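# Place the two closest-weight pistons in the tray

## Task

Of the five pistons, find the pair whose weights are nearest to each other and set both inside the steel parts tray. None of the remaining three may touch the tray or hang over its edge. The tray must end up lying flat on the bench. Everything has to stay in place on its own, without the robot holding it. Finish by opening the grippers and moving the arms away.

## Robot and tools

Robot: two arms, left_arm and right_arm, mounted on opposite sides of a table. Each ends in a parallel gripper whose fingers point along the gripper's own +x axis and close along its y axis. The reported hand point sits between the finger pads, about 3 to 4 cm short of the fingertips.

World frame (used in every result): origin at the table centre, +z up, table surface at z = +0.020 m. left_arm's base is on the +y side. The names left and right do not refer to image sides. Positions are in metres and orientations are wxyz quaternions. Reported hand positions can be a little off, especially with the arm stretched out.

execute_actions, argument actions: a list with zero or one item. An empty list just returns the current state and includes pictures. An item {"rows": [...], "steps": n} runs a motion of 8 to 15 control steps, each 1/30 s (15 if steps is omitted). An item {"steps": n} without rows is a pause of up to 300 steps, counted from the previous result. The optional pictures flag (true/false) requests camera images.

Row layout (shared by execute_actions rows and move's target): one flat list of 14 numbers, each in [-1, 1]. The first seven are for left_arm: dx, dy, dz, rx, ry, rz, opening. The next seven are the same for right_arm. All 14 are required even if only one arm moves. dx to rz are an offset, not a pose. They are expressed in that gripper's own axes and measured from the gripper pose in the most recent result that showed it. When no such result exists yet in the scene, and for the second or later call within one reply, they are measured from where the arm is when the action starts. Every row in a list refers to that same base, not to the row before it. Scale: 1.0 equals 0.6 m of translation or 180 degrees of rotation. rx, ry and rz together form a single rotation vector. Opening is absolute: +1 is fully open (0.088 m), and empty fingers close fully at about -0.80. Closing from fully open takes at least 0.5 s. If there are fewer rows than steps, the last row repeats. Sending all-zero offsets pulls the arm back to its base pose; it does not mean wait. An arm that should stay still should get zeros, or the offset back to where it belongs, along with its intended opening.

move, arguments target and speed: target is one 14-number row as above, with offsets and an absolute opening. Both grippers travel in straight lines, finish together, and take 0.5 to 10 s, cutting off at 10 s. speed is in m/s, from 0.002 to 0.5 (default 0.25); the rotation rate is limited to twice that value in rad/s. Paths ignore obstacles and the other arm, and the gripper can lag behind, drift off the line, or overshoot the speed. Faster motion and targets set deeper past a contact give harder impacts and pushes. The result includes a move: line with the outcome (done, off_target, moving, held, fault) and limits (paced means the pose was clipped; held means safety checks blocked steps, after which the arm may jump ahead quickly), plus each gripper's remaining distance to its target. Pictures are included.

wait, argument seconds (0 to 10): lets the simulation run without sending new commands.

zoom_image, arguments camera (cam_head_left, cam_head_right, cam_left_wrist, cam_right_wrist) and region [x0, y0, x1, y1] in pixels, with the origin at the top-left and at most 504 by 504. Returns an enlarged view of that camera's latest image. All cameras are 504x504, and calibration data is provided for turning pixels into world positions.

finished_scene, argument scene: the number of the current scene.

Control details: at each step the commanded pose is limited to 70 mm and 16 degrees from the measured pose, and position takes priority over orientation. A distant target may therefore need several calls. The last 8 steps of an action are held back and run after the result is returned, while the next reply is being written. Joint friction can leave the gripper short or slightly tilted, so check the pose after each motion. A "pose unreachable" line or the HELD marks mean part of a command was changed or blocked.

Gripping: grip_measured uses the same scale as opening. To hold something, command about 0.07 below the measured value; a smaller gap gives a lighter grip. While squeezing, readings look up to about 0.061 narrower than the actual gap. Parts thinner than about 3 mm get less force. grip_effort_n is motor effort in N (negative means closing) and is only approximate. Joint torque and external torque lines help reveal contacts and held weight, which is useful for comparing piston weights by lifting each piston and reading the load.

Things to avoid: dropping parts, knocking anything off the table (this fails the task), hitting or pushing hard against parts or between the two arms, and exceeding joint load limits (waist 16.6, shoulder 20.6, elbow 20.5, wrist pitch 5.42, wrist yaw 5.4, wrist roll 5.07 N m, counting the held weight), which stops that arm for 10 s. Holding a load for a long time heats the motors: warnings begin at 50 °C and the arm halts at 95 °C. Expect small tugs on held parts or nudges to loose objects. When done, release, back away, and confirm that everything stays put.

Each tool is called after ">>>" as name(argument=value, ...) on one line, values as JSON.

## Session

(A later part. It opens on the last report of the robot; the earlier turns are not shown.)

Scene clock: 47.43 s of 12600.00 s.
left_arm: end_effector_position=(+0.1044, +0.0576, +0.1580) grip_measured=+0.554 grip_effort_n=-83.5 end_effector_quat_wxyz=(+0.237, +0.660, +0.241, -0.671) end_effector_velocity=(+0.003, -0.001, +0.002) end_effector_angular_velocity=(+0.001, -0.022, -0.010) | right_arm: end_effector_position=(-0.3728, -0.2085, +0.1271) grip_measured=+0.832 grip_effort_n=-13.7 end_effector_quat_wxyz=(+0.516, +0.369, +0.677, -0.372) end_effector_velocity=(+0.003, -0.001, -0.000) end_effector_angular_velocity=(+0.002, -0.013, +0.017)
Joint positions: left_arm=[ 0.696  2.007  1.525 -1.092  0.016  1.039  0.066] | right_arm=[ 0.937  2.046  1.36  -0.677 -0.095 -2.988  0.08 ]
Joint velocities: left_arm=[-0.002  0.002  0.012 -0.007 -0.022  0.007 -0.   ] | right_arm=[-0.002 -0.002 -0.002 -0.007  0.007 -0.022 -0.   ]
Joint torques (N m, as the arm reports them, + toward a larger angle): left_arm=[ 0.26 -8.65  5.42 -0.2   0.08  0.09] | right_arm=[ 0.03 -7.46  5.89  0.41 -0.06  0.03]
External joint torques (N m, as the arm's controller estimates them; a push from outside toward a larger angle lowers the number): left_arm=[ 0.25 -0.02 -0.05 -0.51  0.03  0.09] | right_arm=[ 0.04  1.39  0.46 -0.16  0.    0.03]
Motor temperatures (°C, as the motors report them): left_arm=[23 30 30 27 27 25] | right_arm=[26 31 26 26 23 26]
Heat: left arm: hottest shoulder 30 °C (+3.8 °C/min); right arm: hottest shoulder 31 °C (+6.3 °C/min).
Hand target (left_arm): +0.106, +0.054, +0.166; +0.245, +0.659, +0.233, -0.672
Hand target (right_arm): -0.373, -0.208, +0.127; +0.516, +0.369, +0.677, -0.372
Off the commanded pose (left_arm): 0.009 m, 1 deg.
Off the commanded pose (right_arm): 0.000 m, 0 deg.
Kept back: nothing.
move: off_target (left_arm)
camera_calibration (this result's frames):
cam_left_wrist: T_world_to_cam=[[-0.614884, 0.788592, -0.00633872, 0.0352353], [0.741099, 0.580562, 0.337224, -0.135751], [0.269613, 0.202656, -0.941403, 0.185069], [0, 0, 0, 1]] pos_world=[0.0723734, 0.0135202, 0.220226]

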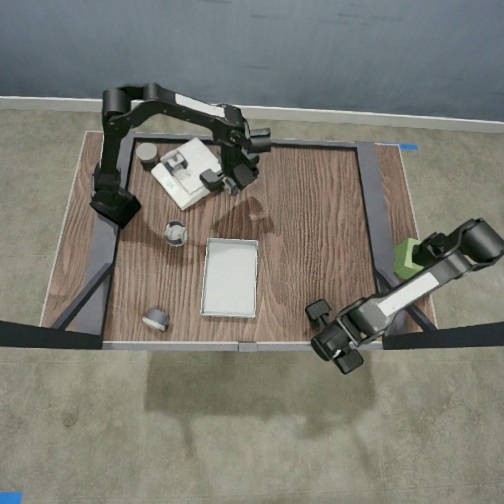

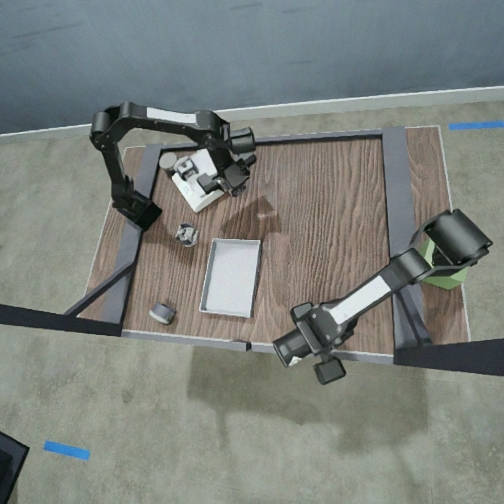

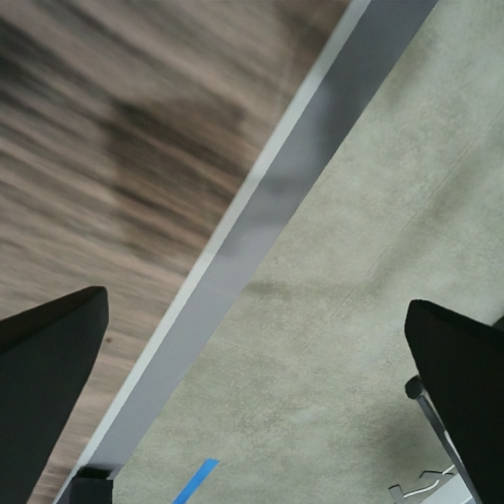

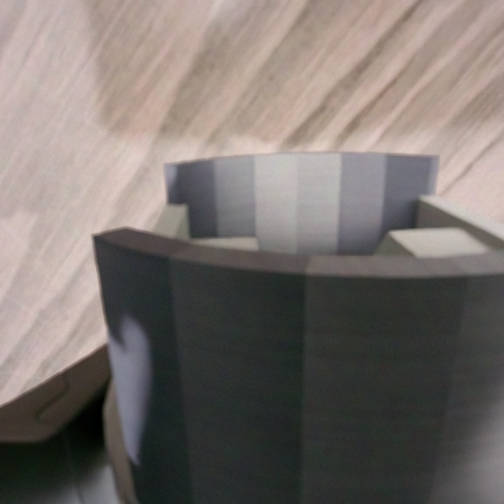

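>>> move(target=[-0.01,-0.012,-0.228,0,0,0,0.45,0,0,0,0,0,0,0.83], speed=0.15)

Scene clock: 49.17 s of 12600.00 s.
left_arm: end_effector_position=(+0.2048, +0.1495, +0.1592) grip_measured=+0.554 grip_effort_n=-83.5 end_effector_quat_wxyz=(+0.233, +0.661, +0.246, -0.670) end_effector_velocity=(-0.002, +0.007, -0.001) end_effector_angular_velocity=(+0.027, +0.007, +0.010) | right_arm: end_effector_position=(-0.3728, -0.2085, +0.1271) grip_measured=+0.832 grip_effort_n=-13.7 end_effector_quat_wxyz=(+0.516, +0.369, +0.677, -0.372) end_effector_velocity=(+0.001, -0.002, -0.002) end_effector_angular_velocity=(-0.010, -0.004, +0.020)
Joint positions: left_arm=[ 1.055  1.817  1.272 -1.046  0.01   1.396  0.066] | right_arm=[ 0.937  2.046  1.36  -0.677 -0.095 -2.988  0.08 ]
Joint velocities: left_arm=[ 0.002 -0.002 -0.007 -0.022 -0.007 -0.007  0.   ] | right_arm=[-0.002  0.002 -0.002 -0.007 -0.007 -0.022 -0.   ]
Joint torques (N m, as the arm reports them, + toward a larger angle): left_arm=[ 0.25 -7.53  3.63  0.05  0.17  0.13] | right_arm=[ 0.02 -7.49  5.92  0.41 -0.06  0.03]
External joint torques (N m, as the arm's controller estimates them; a push from outside toward a larger angle lowers the number): left_arm=[ 0.26 -0.37 -1.7  -0.2   0.11  0.13] | right_arm=[ 0.02  1.34  0.48 -0.17  0.01  0.02]
Motor temperatures (°C, as the motors report them): left_arm=[23 30 31 27 27 25] | right_arm=[26 31 26 26 23 26]
Heat: left arm: hottest elbow 31 °C (+4.9 °C/min); right arm: hottest shoulder 31 °C (+6.1 °C/min).
Hand target (left_arm): +0.205, +0.151, +0.162; +0.237, +0.661, +0.241, -0.670
Hand target (right_arm): -0.373, -0.208, +0.127; +0.516, +0.369, +0.677, -0.372
Off the commanded pose (left_arm): 0.003 m, 1 deg.
Off the commanded pose (right_arm): 0.000 m, 0 deg.
Kept back: nothing.
move: done
camera_calibration (this result's frames):
cam_left_wrist: T_world_to_cam=[[-0.615769, 0.787911, 0.00498937, 0.0229425], [0.74127, 0.577149, 0.342663, -0.264286], [0.267109, 0.2147, -0.939445, 0.13897], [0, 0, 0, 1]] pos_world=[0.172915, 0.104619, 0.221001]

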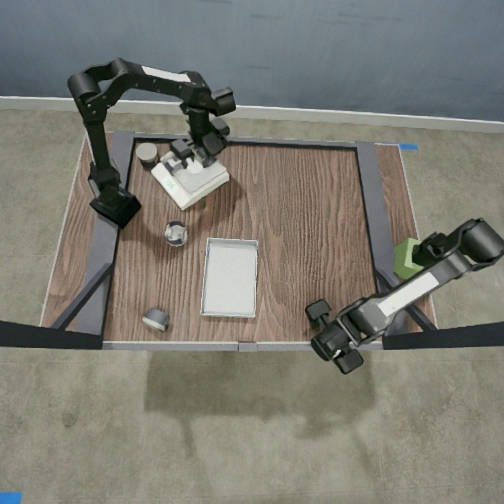

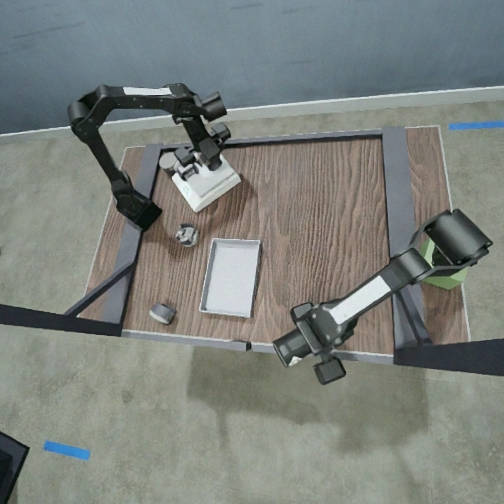

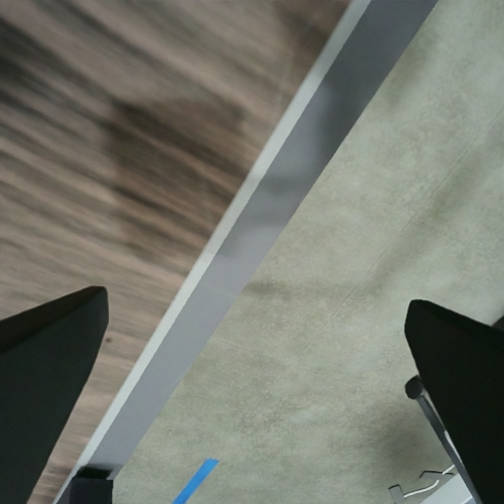

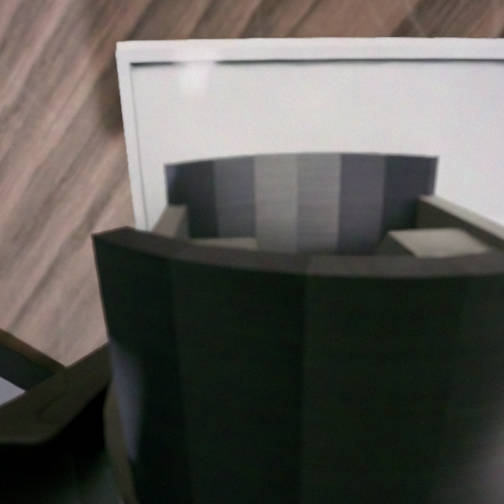

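>>> move(target=[0.056,0,0.017,0,0,0,0.45,0,0,0,0,0,0,0.83], speed=0.04)

>>> move(target=[0,0,0,0,0,0,0.9,0,0,0,0,0,0,0.83])

>>> move(target=[-0.16,0,0,0,0,0,0.9,0,0,0,0,0,0,0.83], speed=0.15)

>>> move(target=[-0.01,-0.2,-0.03,0,0,0,1,0,0,0,0,0,0,0.83])

Scene clock: 50.70 s of 12600.00 s.
left_arm: end_effector_position=(+0.1979, +0.1426, +0.1288) grip_measured=+0.554 grip_effort_n=-83.5 end_effector_quat_wxyz=(+0.235, +0.661, +0.243, -0.670) end_effector_velocity=(+0.002, +0.002, -0.002) end_effector_angular_velocity=(+0.013, -0.018, +0.005) | right_arm: end_effector_position=(-0.3728, -0.2085, +0.1271) grip_measured=+0.832 grip_effort_n=-13.7 end_effector_quat_wxyz=(+0.516, +0.369, +0.677, -0.372) end_effector_velocity=(+0.001, -0.002, +0.000) end_effector_angular_velocity=(-0.009, +0.001, +0.006)
Joint positions: left_arm=[ 1.026  1.861  1.2   -0.921  0.01   1.368  0.066] | right_arm=[ 0.937  2.046  1.36  -0.677 -0.095 -2.988  0.08 ]
Joint velocities: left_arm=[-0.002  0.002 -0.007  0.007 -0.022 -0.007  0.   ] | right_arm=[-0.002 -0.002 -0.002 -0.007 -0.007 -0.007 -0.   ]
Joint torques (N m, as the arm reports them, + toward a larger angle): left_arm=[-0.37 -5.56  3.22  0.08  0.11 -0.15] | right_arm=[ 0.04 -7.44  5.91  0.41 -0.06  0.02]
External joint torques (N m, as the arm's controller estimates them; a push from outside toward a larger angle lowers the number): left_arm=[-0.37  1.69 -1.87 -0.18  0.05 -0.15] | right_arm=[ 0.04  1.46  0.45 -0.17  0.01  0.02]
Motor temperatures (°C, as the motors report them): left_arm=[23 30 31 27 27 25] | right_arm=[26 31 27 26 23 26]
Heat: left arm: hottest elbow 31 °C (+4.7 °C/min); right arm: hottest shoulder 31 °C (+5.9 °C/min).
Hand target (left_arm): +0.196, +0.144, +0.126; +0.233, +0.661, +0.246, -0.670
Hand target (right_arm): -0.373, -0.208, +0.127; +0.516, +0.369, +0.677, -0.372
Off the commanded pose (left_arm): 0.004 m, 0 deg.
Off the commanded pose (right_arm): 0.000 m, 0 deg.
Kept back: nothing.
move: done
camera_calibration (this result's frames):
cam_left_wrist: T_world_to_cam=[[-0.615168, 0.788389, -0.00346051, 0.0251127], [0.740181, 0.579052, 0.341806, -0.24475], [0.27148, 0.207707, -0.939764, 0.113861], [0, 0, 0, 1]] pos_world=[0.165697, 0.0982747, 0.190746]

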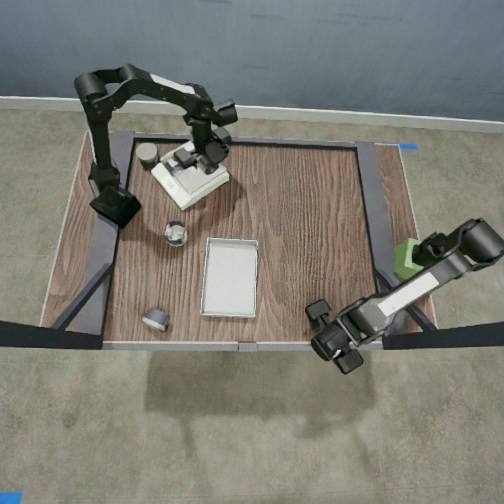

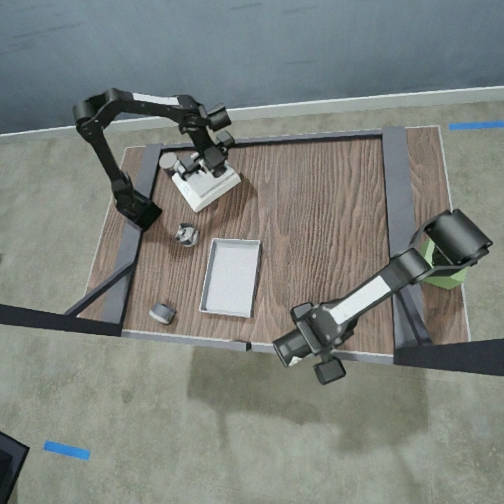

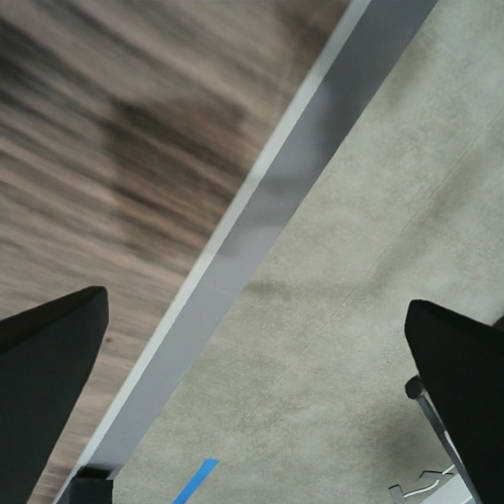

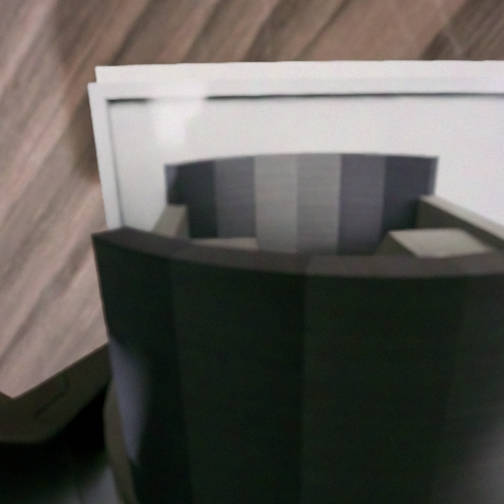

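Scene clock: 51.30 s of 12600.00 s.
left_arm: end_effector_position=(+0.1979, +0.1426, +0.1288) grip_measured=+0.896 grip_effort_n=16.0 end_effector_quat_wxyz=(+0.236, +0.661, +0.243, -0.670) end_effector_velocity=(+0.001, -0.001, +0.000) end_effector_angular_velocity=(-0.003, -0.010, -0.010) | right_arm: end_effector_position=(-0.3728, -0.2085, +0.1271) grip_measured=+0.832 grip_effort_n=-13.7 end_effector_quat_wxyz=(+0.516, +0.369, +0.677, -0.372) end_effector_velocity=(-0.004, +0.002, +0.003) end_effector_angular_velocity=(+0.022, +0.019, +0.025)
Joint positions: left_arm=[ 1.026  1.861  1.2   -0.921  0.01   1.368  0.083] | right_arm=[ 0.937  2.046  1.36  -0.677 -0.095 -2.988  0.08 ]
Joint velocities: left_arm=[-0.002 -0.002 -0.002  0.007 -0.007  0.007  0.   ] | right_arm=[ 0.002 -0.007 -0.002  0.022 -0.007 -0.022 -0.   ]
Joint torques (N m, as the arm reports them, + toward a larger angle): left_arm=[-0.08 -6.18  3.8  -0.08  0.08 -0.02] | right_arm=[ 0.01 -7.47  5.93  0.41 -0.06  0.02]
External joint torques (N m, as the arm's controller estimates them; a push from outside toward a larger angle lowers the number): left_arm=[-0.07  1.13 -1.37 -0.37  0.02 -0.02] | right_arm=[ 0.02  1.5   0.42 -0.18  0.01  0.02]
Motor temperatures (°C, as the motors report them): left_arm=[23 30 31 27 27 25] | right_arm=[26 31 27 26 23 26]
Heat: left arm: hottest elbow 31 °C (+4.7 °C/min); right arm: hottest shoulder 31 °C (+5.8 °C/min).
Hand target (left_arm): +0.198, +0.143, +0.129; +0.236, +0.661, +0.243, -0.670
Hand target (right_arm): -0.373, -0.208, +0.127; +0.516, +0.369, +0.677, -0.372
Off the commanded pose (left_arm): 0.000 m, 0 deg.
Off the commanded pose (right_arm): 0.000 m, 0 deg.
Kept back: nothing.
move: done
camera_calibration (this result's frames):
cam_left_wrist: T_world_to_cam=[[-0.615167, 0.788387, -0.00383613, 0.0252431], [0.74012, 0.579167, 0.341743, -0.244732], [0.271647, 0.20739, -0.939786, 0.113879], [0, 0, 0, 1]] pos_world=[0.165725, 0.0982221, 0.190754]

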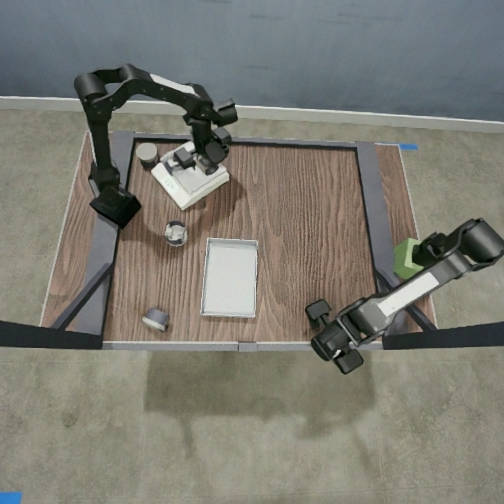

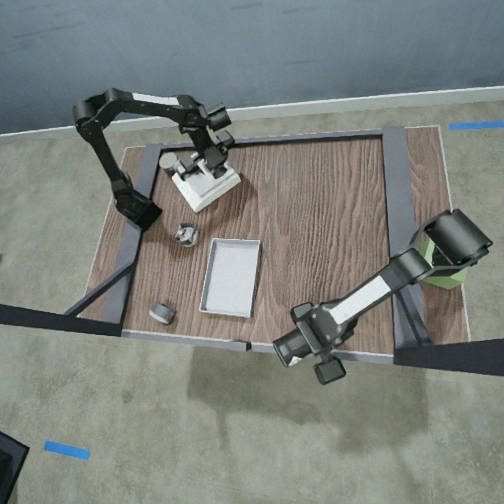

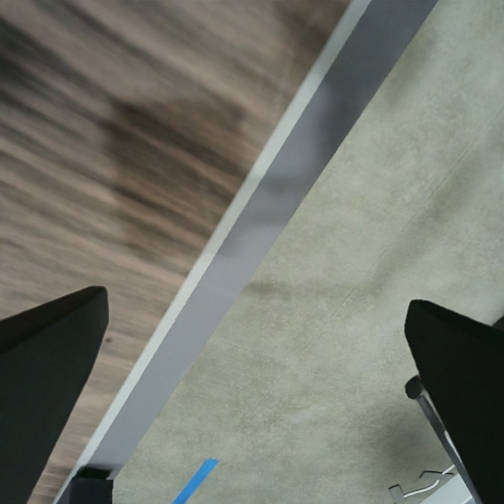

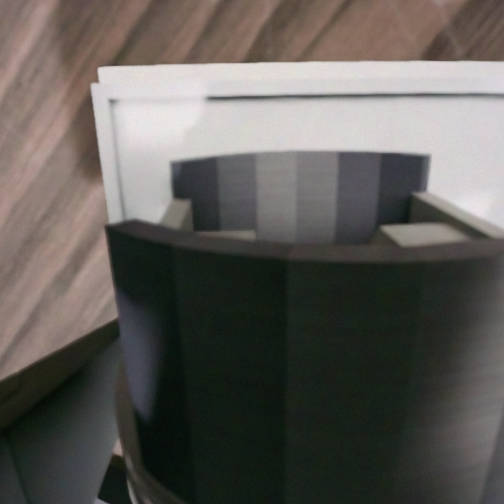

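Scene clock: 52.40 s of 12600.00 s.
left_arm: end_effector_position=(+0.1980, +0.1423, +0.2211) grip_measured=+0.898 grip_effort_n=15.6 end_effector_quat_wxyz=(+0.232, +0.661, +0.246, -0.670) end_effector_velocity=(-0.001, +0.003, +0.003) end_effector_angular_velocity=(+0.014, -0.001, +0.005) | right_arm: end_effector_position=(-0.3728, -0.2085, +0.1271) grip_measured=+0.832 grip_effort_n=-13.7 end_effector_quat_wxyz=(+0.516, +0.369, +0.677, -0.372) end_effector_velocity=(+0.002, -0.003, -0.001) end_effector_angular_velocity=(-0.016, -0.000, -0.008)
Joint positions: left_arm=[ 1.026  1.787  1.484 -1.289  0.01   1.368  0.083] | right_arm=[ 0.937  2.046  1.36  -0.677 -0.095 -2.988  0.08 ]
Joint velocities: left_arm=[-0.002 -0.002  0.007 -0.022 -0.007 -0.007 -0.   ] | right_arm=[-0.002 -0.002 -0.007 -0.007 -0.007  0.007 -0.   ]
Joint torques (N m, as the arm reports them, + toward a larger angle): left_arm=[ 0.25 -6.53  5.13 -0.31  0.08  0.08] | right_arm=[ 0.01 -7.48  5.92  0.41 -0.06  0.02]
External joint torques (N m, as the arm's controller estimates them; a push from outside toward a larger angle lowers the number): left_arm=[ 0.25  0.62 -0.4  -0.55  0.02  0.08] | right_arm=[ 0.02  1.42  0.49 -0.15  0.    0.02]
Motor temperatures (°C, as the motors report them): left_arm=[23 31 31 27 27 25] | right_arm=[26 32 27 26 23 26]
Heat: left arm: hottest shoulder 31 °C (+4.6 °C/min); right arm: hottest shoulder 32 °C (+6.9 °C/min).
Hand target (left_arm): +0.200, +0.141, +0.225; +0.236, +0.661, +0.242, -0.670
Hand target (right_arm): -0.373, -0.208, +0.127; +0.516, +0.369, +0.677, -0.372
Off the commanded pose (left_arm): 0.004 m, 1 deg.
Off the commanded pose (right_arm): 0.000 m, 0 deg.
Kept back: nothing.
move: done
camera_calibration (this result's frames):
cam_left_wrist: T_world_to_cam=[[-0.615162, 0.788378, 0.00593, 0.0236973], [0.74171, 0.576165, 0.343365, -0.276487], [0.267285, 0.215624, -0.939183, 0.200221], [0, 0, 0, 1]] pos_world=[0.166135, 0.0974475, 0.28284]

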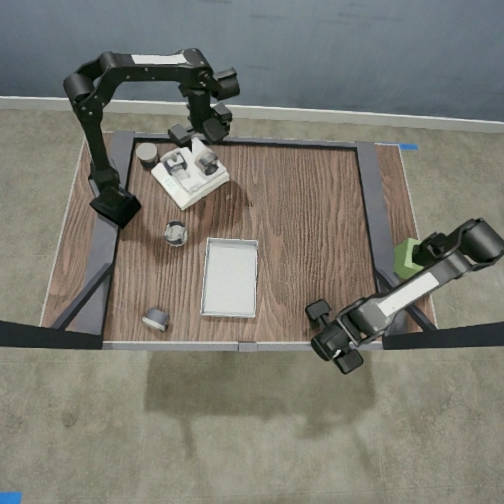

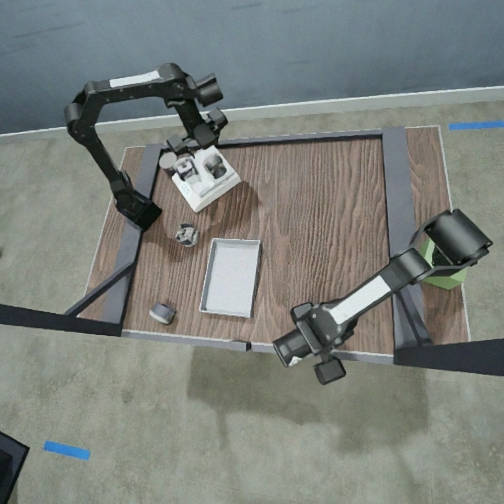

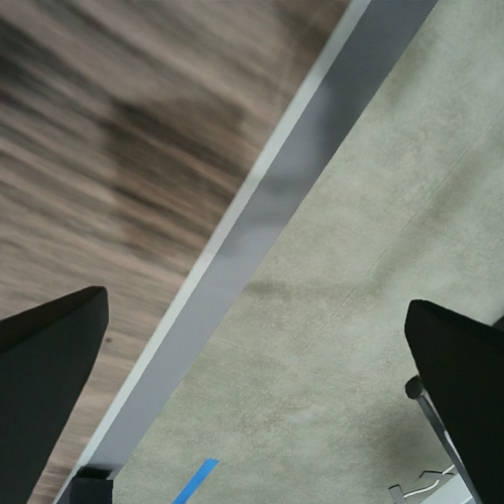

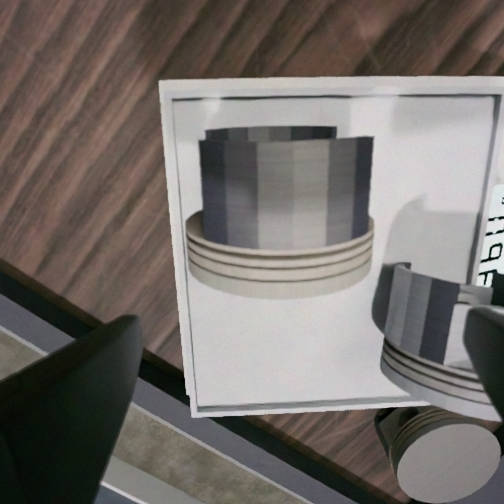

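Scene clock: 53.47 s of 12600.00 s.
left_arm: end_effector_position=(+0.1374, +0.2437, +0.2309) grip_measured=+1.000 grip_effort_n=16.0 end_effector_quat_wxyz=(+0.233, +0.661, +0.245, -0.670) end_effector_velocity=(-0.002, +0.006, -0.000) end_effector_angular_velocity=(+0.023, +0.003, +0.005) | right_arm: end_effector_position=(-0.3728, -0.2085, +0.1271) grip_measured=+0.832 grip_effort_n=-13.7 end_effector_quat_wxyz=(+0.516, +0.369, +0.677, -0.372) end_effector_velocity=(-0.002, +0.002, +0.002) end_effector_angular_velocity=(+0.007, +0.012, +0.006)
Joint positions: left_arm=[ 0.996  1.331  1.073 -1.33   0.01   1.339  0.088] | right_arm=[ 0.937  2.046  1.36  -0.677 -0.095 -2.988  0.08 ]
Joint velocities: left_arm=[-0.002 -0.007 -0.007 -0.022 -0.007 -0.007  0.   ] | right_arm=[-0.002 -0.002  0.002  0.007 -0.007 -0.007  0.   ]
Joint torques (N m, as the arm reports them, + toward a larger angle): left_arm=[-0.43 -3.68  3.37 -0.26  0.12 -0.15] | right_arm=[ 0.03 -7.45  5.93  0.42 -0.05  0.03]
External joint torques (N m, as the arm's controller estimates them; a push from outside toward a larger angle lowers the number): left_arm=[-0.43  0.12 -2.2  -0.52  0.05 -0.15] | right_arm=[ 0.04  1.43  0.47 -0.16  0.01  0.02]
Motor temperatures (°C, as the motors report them): left_arm=[23 31 31 27 27 25] | right_arm=[26 32 27 26 23 26]
Heat: left arm: hottest shoulder 31 °C (+4.5 °C/min); right arm: hottest shoulder 32 °C (+6.7 °C/min).
Hand target (left_arm): +0.135, +0.246, +0.230; +0.232, +0.661, +0.246, -0.670
Hand target (right_arm): -0.373, -0.208, +0.127; +0.516, +0.369, +0.677, -0.372
Off the commanded pose (left_arm): 0.003 m, 0 deg.
Off the commanded pose (right_arm): 0.000 m, 0 deg.
Kept back: nothing.
move: done
camera_calibration (this result's frames):
cam_left_wrist: T_world_to_cam=[[-0.614865, 0.78863, 0.00199578, -0.0927822], [0.741154, 0.576981, 0.343197, -0.29337], [0.269504, 0.212499, -0.939261, 0.204245], [0, 0, 0, 1]] pos_world=[0.105339, 0.199038, 0.292709]

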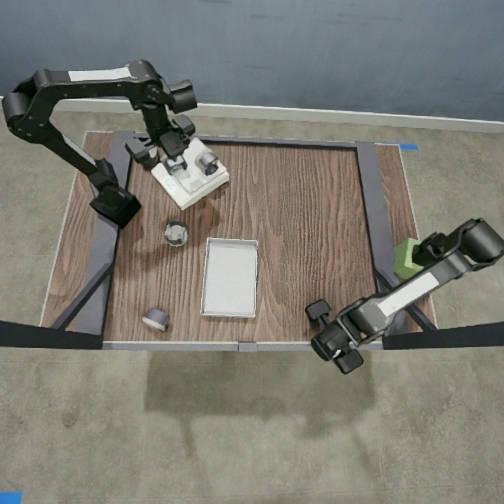

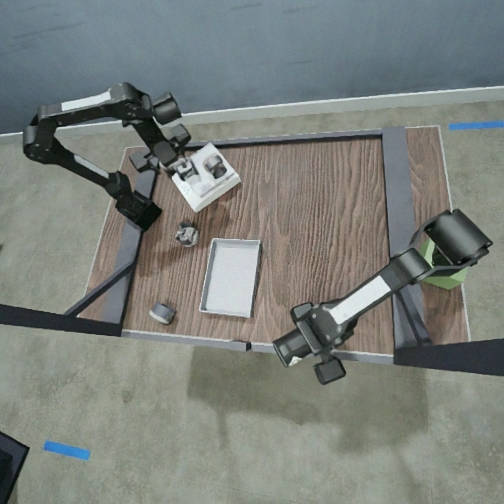

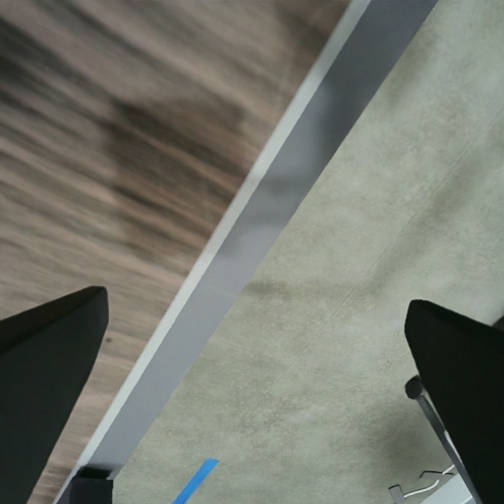

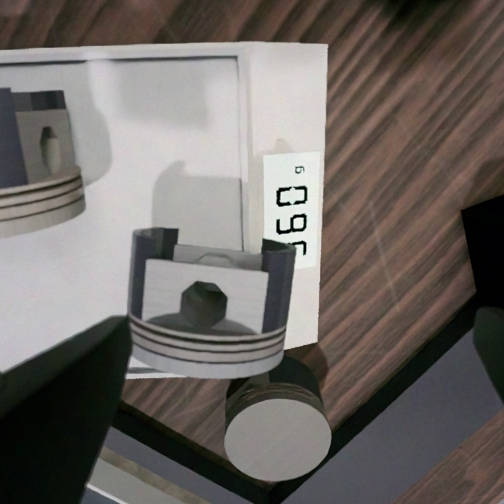

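>>> move(target=[0.02,0.197,0.024,0,0,0,1,0,0,0,0,0,0,0.83])

Scene clock: 54.77 s of 12600.00 s.
left_arm: end_effector_position=(+0.1996, +0.1452, +0.2170) grip_measured=+1.000 grip_effort_n=15.6 end_effector_quat_wxyz=(+0.235, +0.661, +0.244, -0.670) end_effector_velocity=(-0.002, -0.000, -0.002) end_effector_angular_velocity=(+0.007, +0.012, -0.010) | right_arm: end_effector_position=(-0.3728, -0.2085, +0.1271) grip_measured=+0.832 grip_effort_n=-14.2 end_effector_quat_wxyz=(+0.516, +0.369, +0.677, -0.372) end_effector_velocity=(+0.005, -0.003, -0.001) end_effector_angular_velocity=(-0.018, -0.009, +0.016)
Joint positions: left_arm=[ 1.034  1.775  1.454 -1.264  0.01   1.376  0.088] | right_arm=[ 0.937  2.046  1.36  -0.677 -0.095 -2.988  0.08 ]
Joint velocities: left_arm=[-0.002  0.007  0.002 -0.007  0.007  0.007  0.   ] | right_arm=[-0.007 -0.002 -0.002 -0.022 -0.007 -0.022 -0.   ]
Joint torques (N m, as the arm reports them, + toward a larger angle): left_arm=[ 0.28 -4.95  5.25 -0.29  0.06  0.09] | right_arm=[ 0.02 -7.47  5.93  0.41 -0.06  0.03]
External joint torques (N m, as the arm's controller estimates them; a push from outside toward a larger angle lowers the number): left_arm=[ 0.34  2.19 -0.35 -0.55 -0.02  0.09] | right_arm=[ 0.02  1.36  0.55 -0.14  0.01  0.02]
Motor temperatures (°C, as the motors report them): left_arm=[23 31 31 27 27 25] | right_arm=[26 32 27 26 23 26]
Heat: left arm: hottest shoulder 31 °C (+4.4 °C/min); right arm: hottest shoulder 32 °C (+6.6 °C/min).
Hand target (left_arm): +0.202, +0.144, +0.216; +0.234, +0.661, +0.245, -0.670
Hand target (right_arm): -0.373, -0.208, +0.127; +0.516, +0.369, +0.677, -0.372
Off the commanded pose (left_arm): 0.002 m, 0 deg.
Off the commanded pose (right_arm): 0.000 m, 0 deg.
Kept back: nothing.
move: done
camera_calibration (this result's frames):
cam_left_wrist: T_world_to_cam=[[-0.615472, 0.788158, -0.000891483, 0.0240013], [0.740408, 0.578572, 0.342126, -0.27769], [0.270165, 0.209909, -0.939654, 0.1957], [0, 0, 0, 1]] pos_world=[0.167504, 0.100667, 0.278917]

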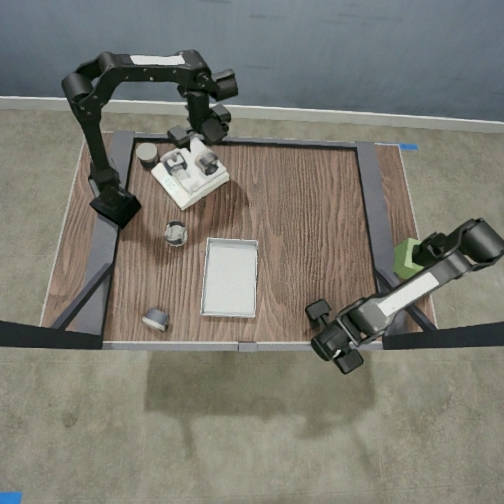

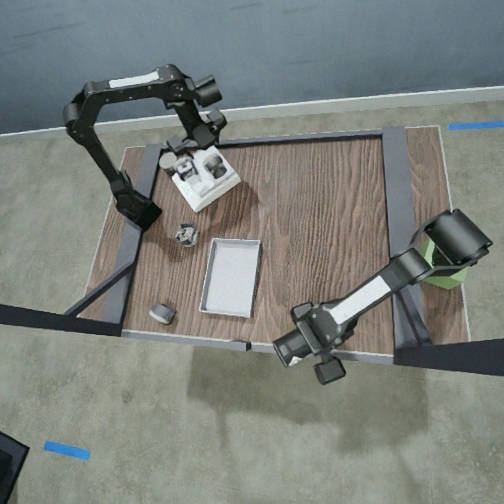

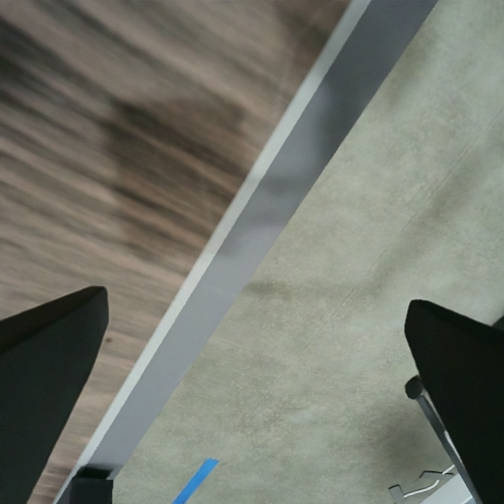

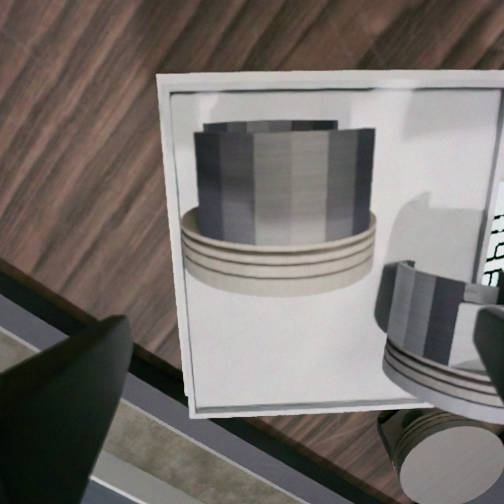

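>>> move(target=[0.157,0.006,0.005,0,0,0,1,0,0,0,0,0,0,0.83], speed=0.09)

>>> move(target=[0,0,0,0,0,0,0.45,0,0,0,0,0,0,0.83])

>>> move(target=[-0.09,0,0,0,0,0,0.45,0,0,0,0,0,0,0.83], speed=0.15)

Scene clock: 56.57 s of 12600.00 s.
left_arm: end_effector_position=(+0.1999, +0.1398, +0.1279) grip_measured=+1.000 grip_effort_n=16.0 end_effector_quat_wxyz=(+0.240, +0.662, +0.238, -0.669) end_effector_velocity=(-0.000, +0.005, -0.002) end_effector_angular_velocity=(+0.019, +0.002, +0.010) | right_arm: end_effector_position=(-0.3728, -0.2085, +0.1271) grip_measured=+0.832 grip_effort_n=-14.2 end_effector_quat_wxyz=(+0.516, +0.369, +0.677, -0.372) end_effector_velocity=(+0.003, -0.004, -0.000) end_effector_angular_velocity=(-0.026, +0.003, +0.019)
Joint positions: left_arm=[ 1.027  1.865  1.201 -0.906  0.01   1.37   0.088] | right_arm=[ 0.937  2.046  1.36  -0.677 -0.095 -2.988  0.08 ]
Joint velocities: left_arm=[ 0.002  0.002 -0.007 -0.007 -0.007 -0.007  0.   ] | right_arm=[-0.007 -0.002 -0.002 -0.022 -0.022 -0.022 -0.   ]
Joint torques (N m, as the arm reports them, + toward a larger angle): left_arm=[-0.35 -5.26  2.93  0.1   0.1  -0.11] | right_arm=[ 0.01 -7.48  5.89  0.41 -0.06  0.03]
External joint torques (N m, as the arm's controller estimates them; a push from outside toward a larger angle lowers the number): left_arm=[-0.34  2.07 -2.24 -0.2   0.03 -0.11] | right_arm=[ 0.11  1.36  0.48 -0.15  0.    0.03]
Motor temperatures (°C, as the motors report them): left_arm=[23 31 31 27 27 25] | right_arm=[26 32 27 26 23 26]
Heat: left arm: hottest shoulder 31 °C (+4.2 °C/min); right arm: hottest shoulder 32 °C (+6.4 °C/min).
Hand target (left_arm): +0.198, +0.142, +0.123; +0.235, +0.661, +0.244, -0.670
Hand target (right_arm): -0.373, -0.208, +0.127; +0.516, +0.369, +0.677, -0.372
Off the commanded pose (left_arm): 0.006 m, 1 deg.
Off the commanded pose (right_arm): 0.000 m, 0 deg.
Kept back: nothing.
move: done
camera_calibration (this result's frames):
cam_left_wrist: T_world_to_cam=[[-0.615111, 0.788281, -0.0158708, 0.0301714], [0.73817, 0.582847, 0.339698, -0.244188], [0.277028, 0.197237, -0.940401, 0.113459], [0, 0, 0, 1]] pos_world=[0.16738, 0.0961627, 0.190126]

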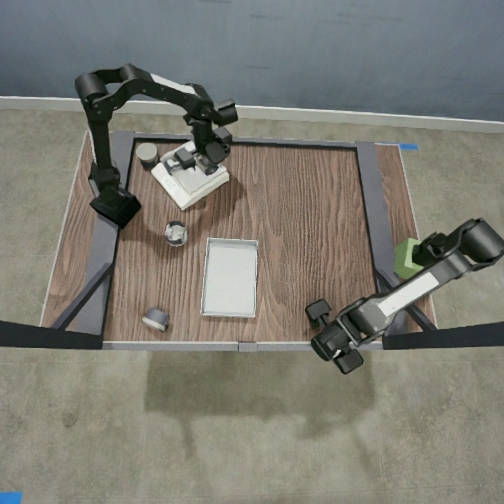

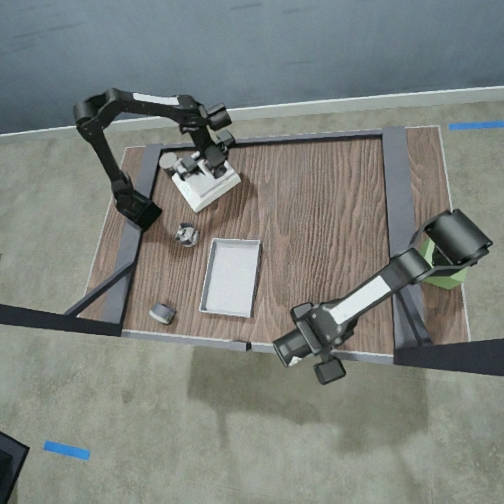

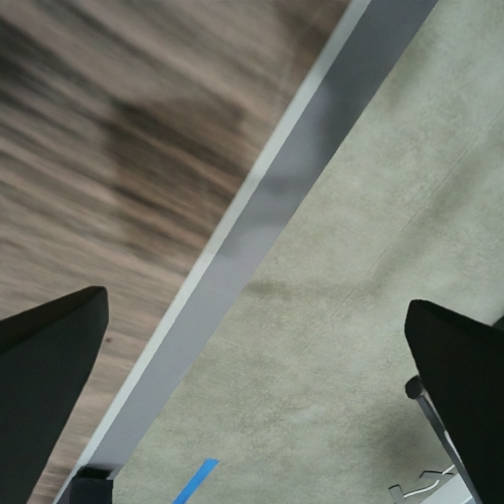

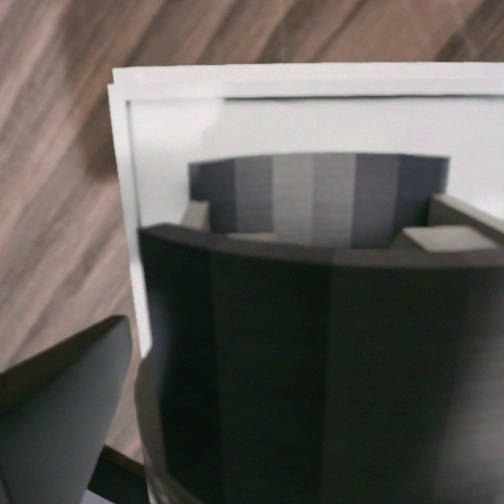

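Scene clock: 57.07 s of 12600.00 s.
left_arm: end_effector_position=(+0.2001, +0.1397, +0.1279) grip_measured=+0.575 grip_effort_n=-83.5 end_effector_quat_wxyz=(+0.240, +0.662, +0.238, -0.669) end_effector_velocity=(+0.001, +0.003, +0.000) end_effector_angular_velocity=(+0.017, -0.016, +0.005) | right_arm: end_effector_position=(-0.3728, -0.2085, +0.1271) grip_measured=+0.832 grip_effort_n=-13.3 end_effector_quat_wxyz=(+0.516, +0.369, +0.677, -0.372) end_effector_velocity=(-0.002, +0.002, +0.004) end_effector_angular_velocity=(+0.006, +0.025, +0.019)
Joint positions: left_arm=[ 1.027  1.865  1.201 -0.905  0.01   1.37   0.067] | right_arm=[ 0.937  2.046  1.36  -0.677 -0.095 -2.988  0.08 ]
Joint velocities: left_arm=[-0.002 -0.002 -0.002 -0.007 -0.022 -0.007  0.   ] | right_arm=[-0.007 -0.007  0.002  0.007 -0.022 -0.022 -0.   ]
Joint torques (N m, as the arm reports them, + toward a larger angle): left_arm=[-0.07 -6.25  3.77 -0.12  0.11 -0.01] | right_arm=[ 0.01 -7.46  5.93  0.42 -0.05  0.04]
External joint torques (N m, as the arm's controller estimates them; a push from outside toward a larger angle lowers the number): left_arm=[-0.08  1.12 -1.42 -0.42  0.05 -0.01] | right_arm=[ 0.05  1.42  0.46 -0.16  0.01  0.03]
Motor temperatures (°C, as the motors report them): left_arm=[23 31 31 27 27 25] | right_arm=[26 32 27 26 23 26]
Heat: left arm: hottest shoulder 31 °C (+4.2 °C/min); right arm: hottest shoulder 32 °C (+6.3 °C/min).
Hand target (left_arm): +0.200, +0.140, +0.128; +0.240, +0.662, +0.238, -0.669
Hand target (right_arm): -0.373, -0.208, +0.127; +0.516, +0.369, +0.677, -0.372
Off the commanded pose (left_arm): 0.000 m, 0 deg.
Off the commanded pose (right_arm): 0.000 m, 0 deg.
Kept back: nothing.
move: done
camera_calibration (this result's frames):
cam_left_wrist: T_world_to_cam=[[-0.615097, 0.788267, -0.0170638, 0.0305789], [0.737872, 0.58313, 0.339859, -0.2442], [0.27785, 0.196455, -0.940322, 0.113385], [0, 0, 0, 1]] pos_world=[0.167493, 0.0960209, 0.190134]

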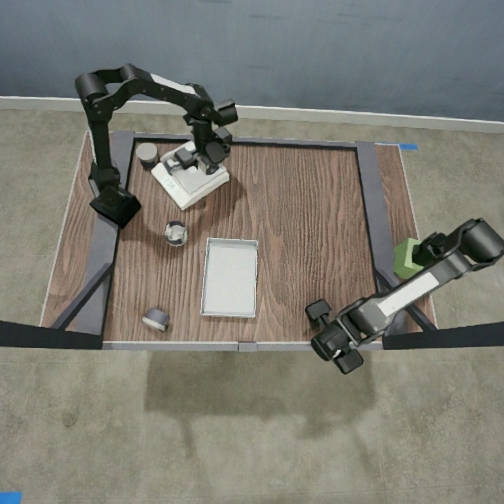

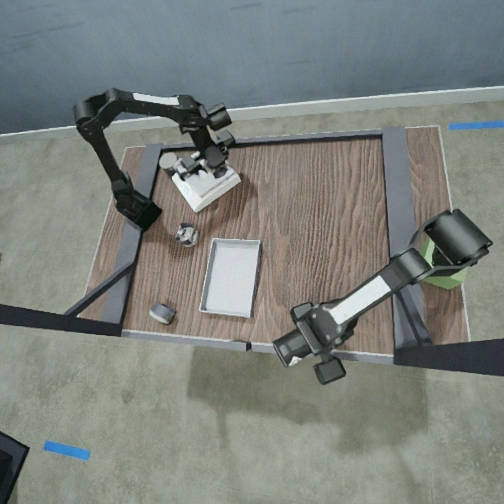

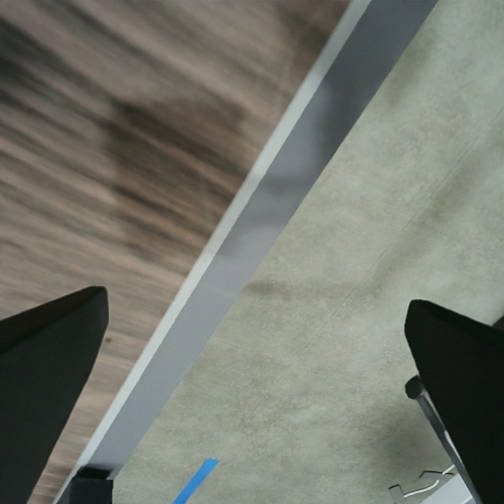

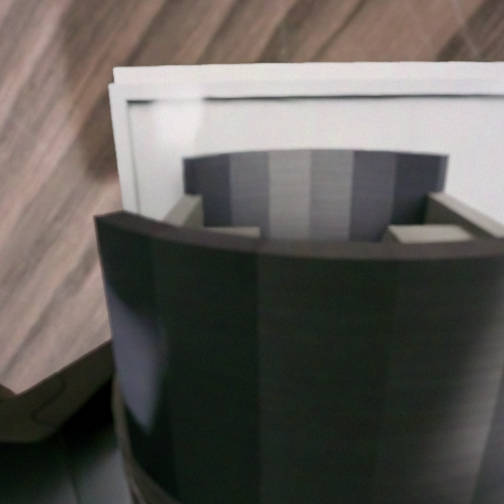

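Scene clock: 57.93 s of 12600.00 s.
left_arm: end_effector_position=(+0.1986, +0.1424, +0.1749) grip_measured=+0.575 grip_effort_n=-83.5 end_effector_quat_wxyz=(+0.233, +0.661, +0.245, -0.670) end_effector_velocity=(+0.001, -0.001, +0.004) end_effector_angular_velocity=(-0.003, -0.010, -0.010) | right_arm: end_effector_position=(-0.3728, -0.2085, +0.1271) grip_measured=+0.832 grip_effort_n=-13.7 end_effector_quat_wxyz=(+0.516, +0.369, +0.677, -0.372) end_effector_velocity=(-0.002, -0.001, +0.001) end_effector_angular_velocity=(+0.001, +0.018, +0.038)
Joint positions: left_arm=[ 1.027  1.812  1.331 -1.108  0.01   1.37   0.067] | right_arm=[ 0.937  2.046  1.36  -0.677 -0.095 -2.988  0.08 ]
Joint velocities: left_arm=[-0.002 -0.002  0.012 -0.007 -0.007  0.007 -0.   ] | right_arm=[-0.002 -0.002 -0.002  0.007 -0.022 -0.037 -0.   ]
Joint torques (N m, as the arm reports them, + toward a larger angle): left_arm=[ 0.1  -7.22  5.57 -0.31  0.08  0.04] | right_arm=[ 0.   -7.47  5.92  0.41 -0.06  0.02]
External joint torques (N m, as the arm's controller estimates them; a push from outside toward a larger angle lowers the number): left_arm=[ 0.11 -0.01  0.13 -0.58  0.02  0.04] | right_arm=[ 0.    1.43  0.43 -0.18  0.01  0.02]
Motor temperatures (°C, as the motors report them): left_arm=[23 31 31 27 27 25] | right_arm=[26 32 27 26 23 26]
Heat: left arm: hottest shoulder 31 °C (+4.1 °C/min); right arm: hottest shoulder 32 °C (+6.2 °C/min).
Hand target (left_arm): +0.201, +0.140, +0.182; +0.240, +0.662, +0.238, -0.669
Hand target (right_arm): -0.373, -0.208, +0.127; +0.516, +0.369, +0.677, -0.372
Off the commanded pose (left_arm): 0.008 m, 1 deg.
Off the commanded pose (right_arm): 0.000 m, 0 deg.
Kept back: nothing.
move: done
camera_calibration (this result's frames):
cam_left_wrist: T_world_to_cam=[[-0.615162, 0.78839, 0.00397583, 0.0246511], [0.741299, 0.576686, 0.343379, -0.261087], [0.268424, 0.214181, -0.939188, 0.156637], [0, 0, 0, 1]] pos_world=[0.166663, 0.0975822, 0.236666]

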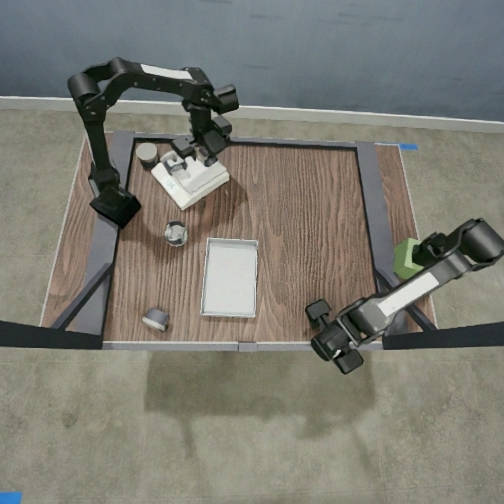

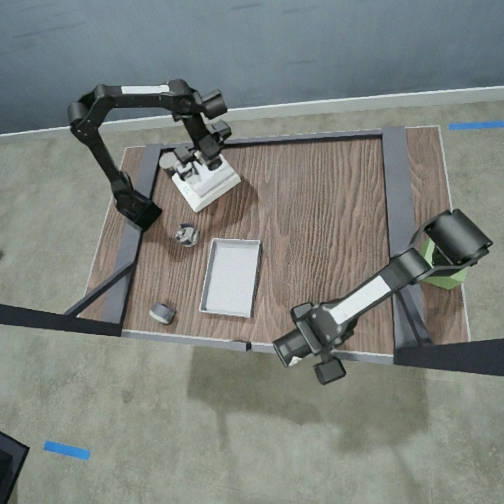

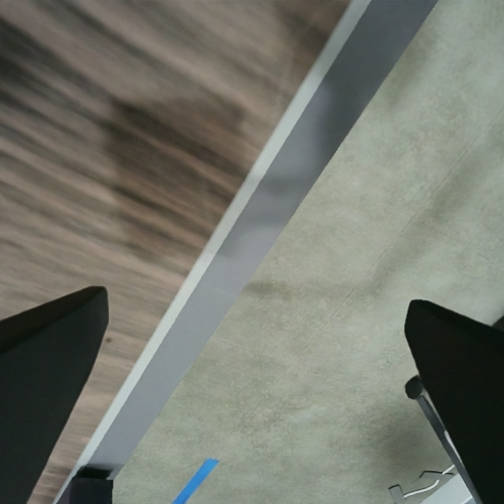

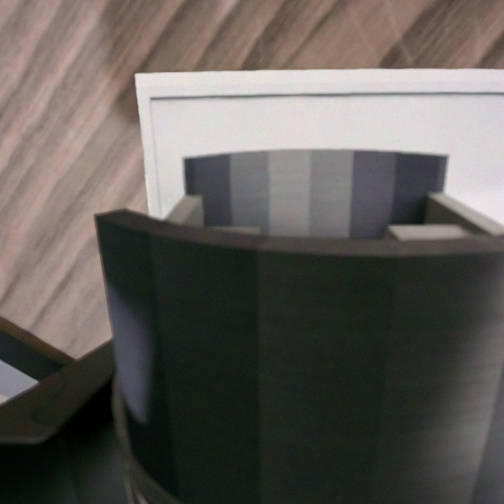

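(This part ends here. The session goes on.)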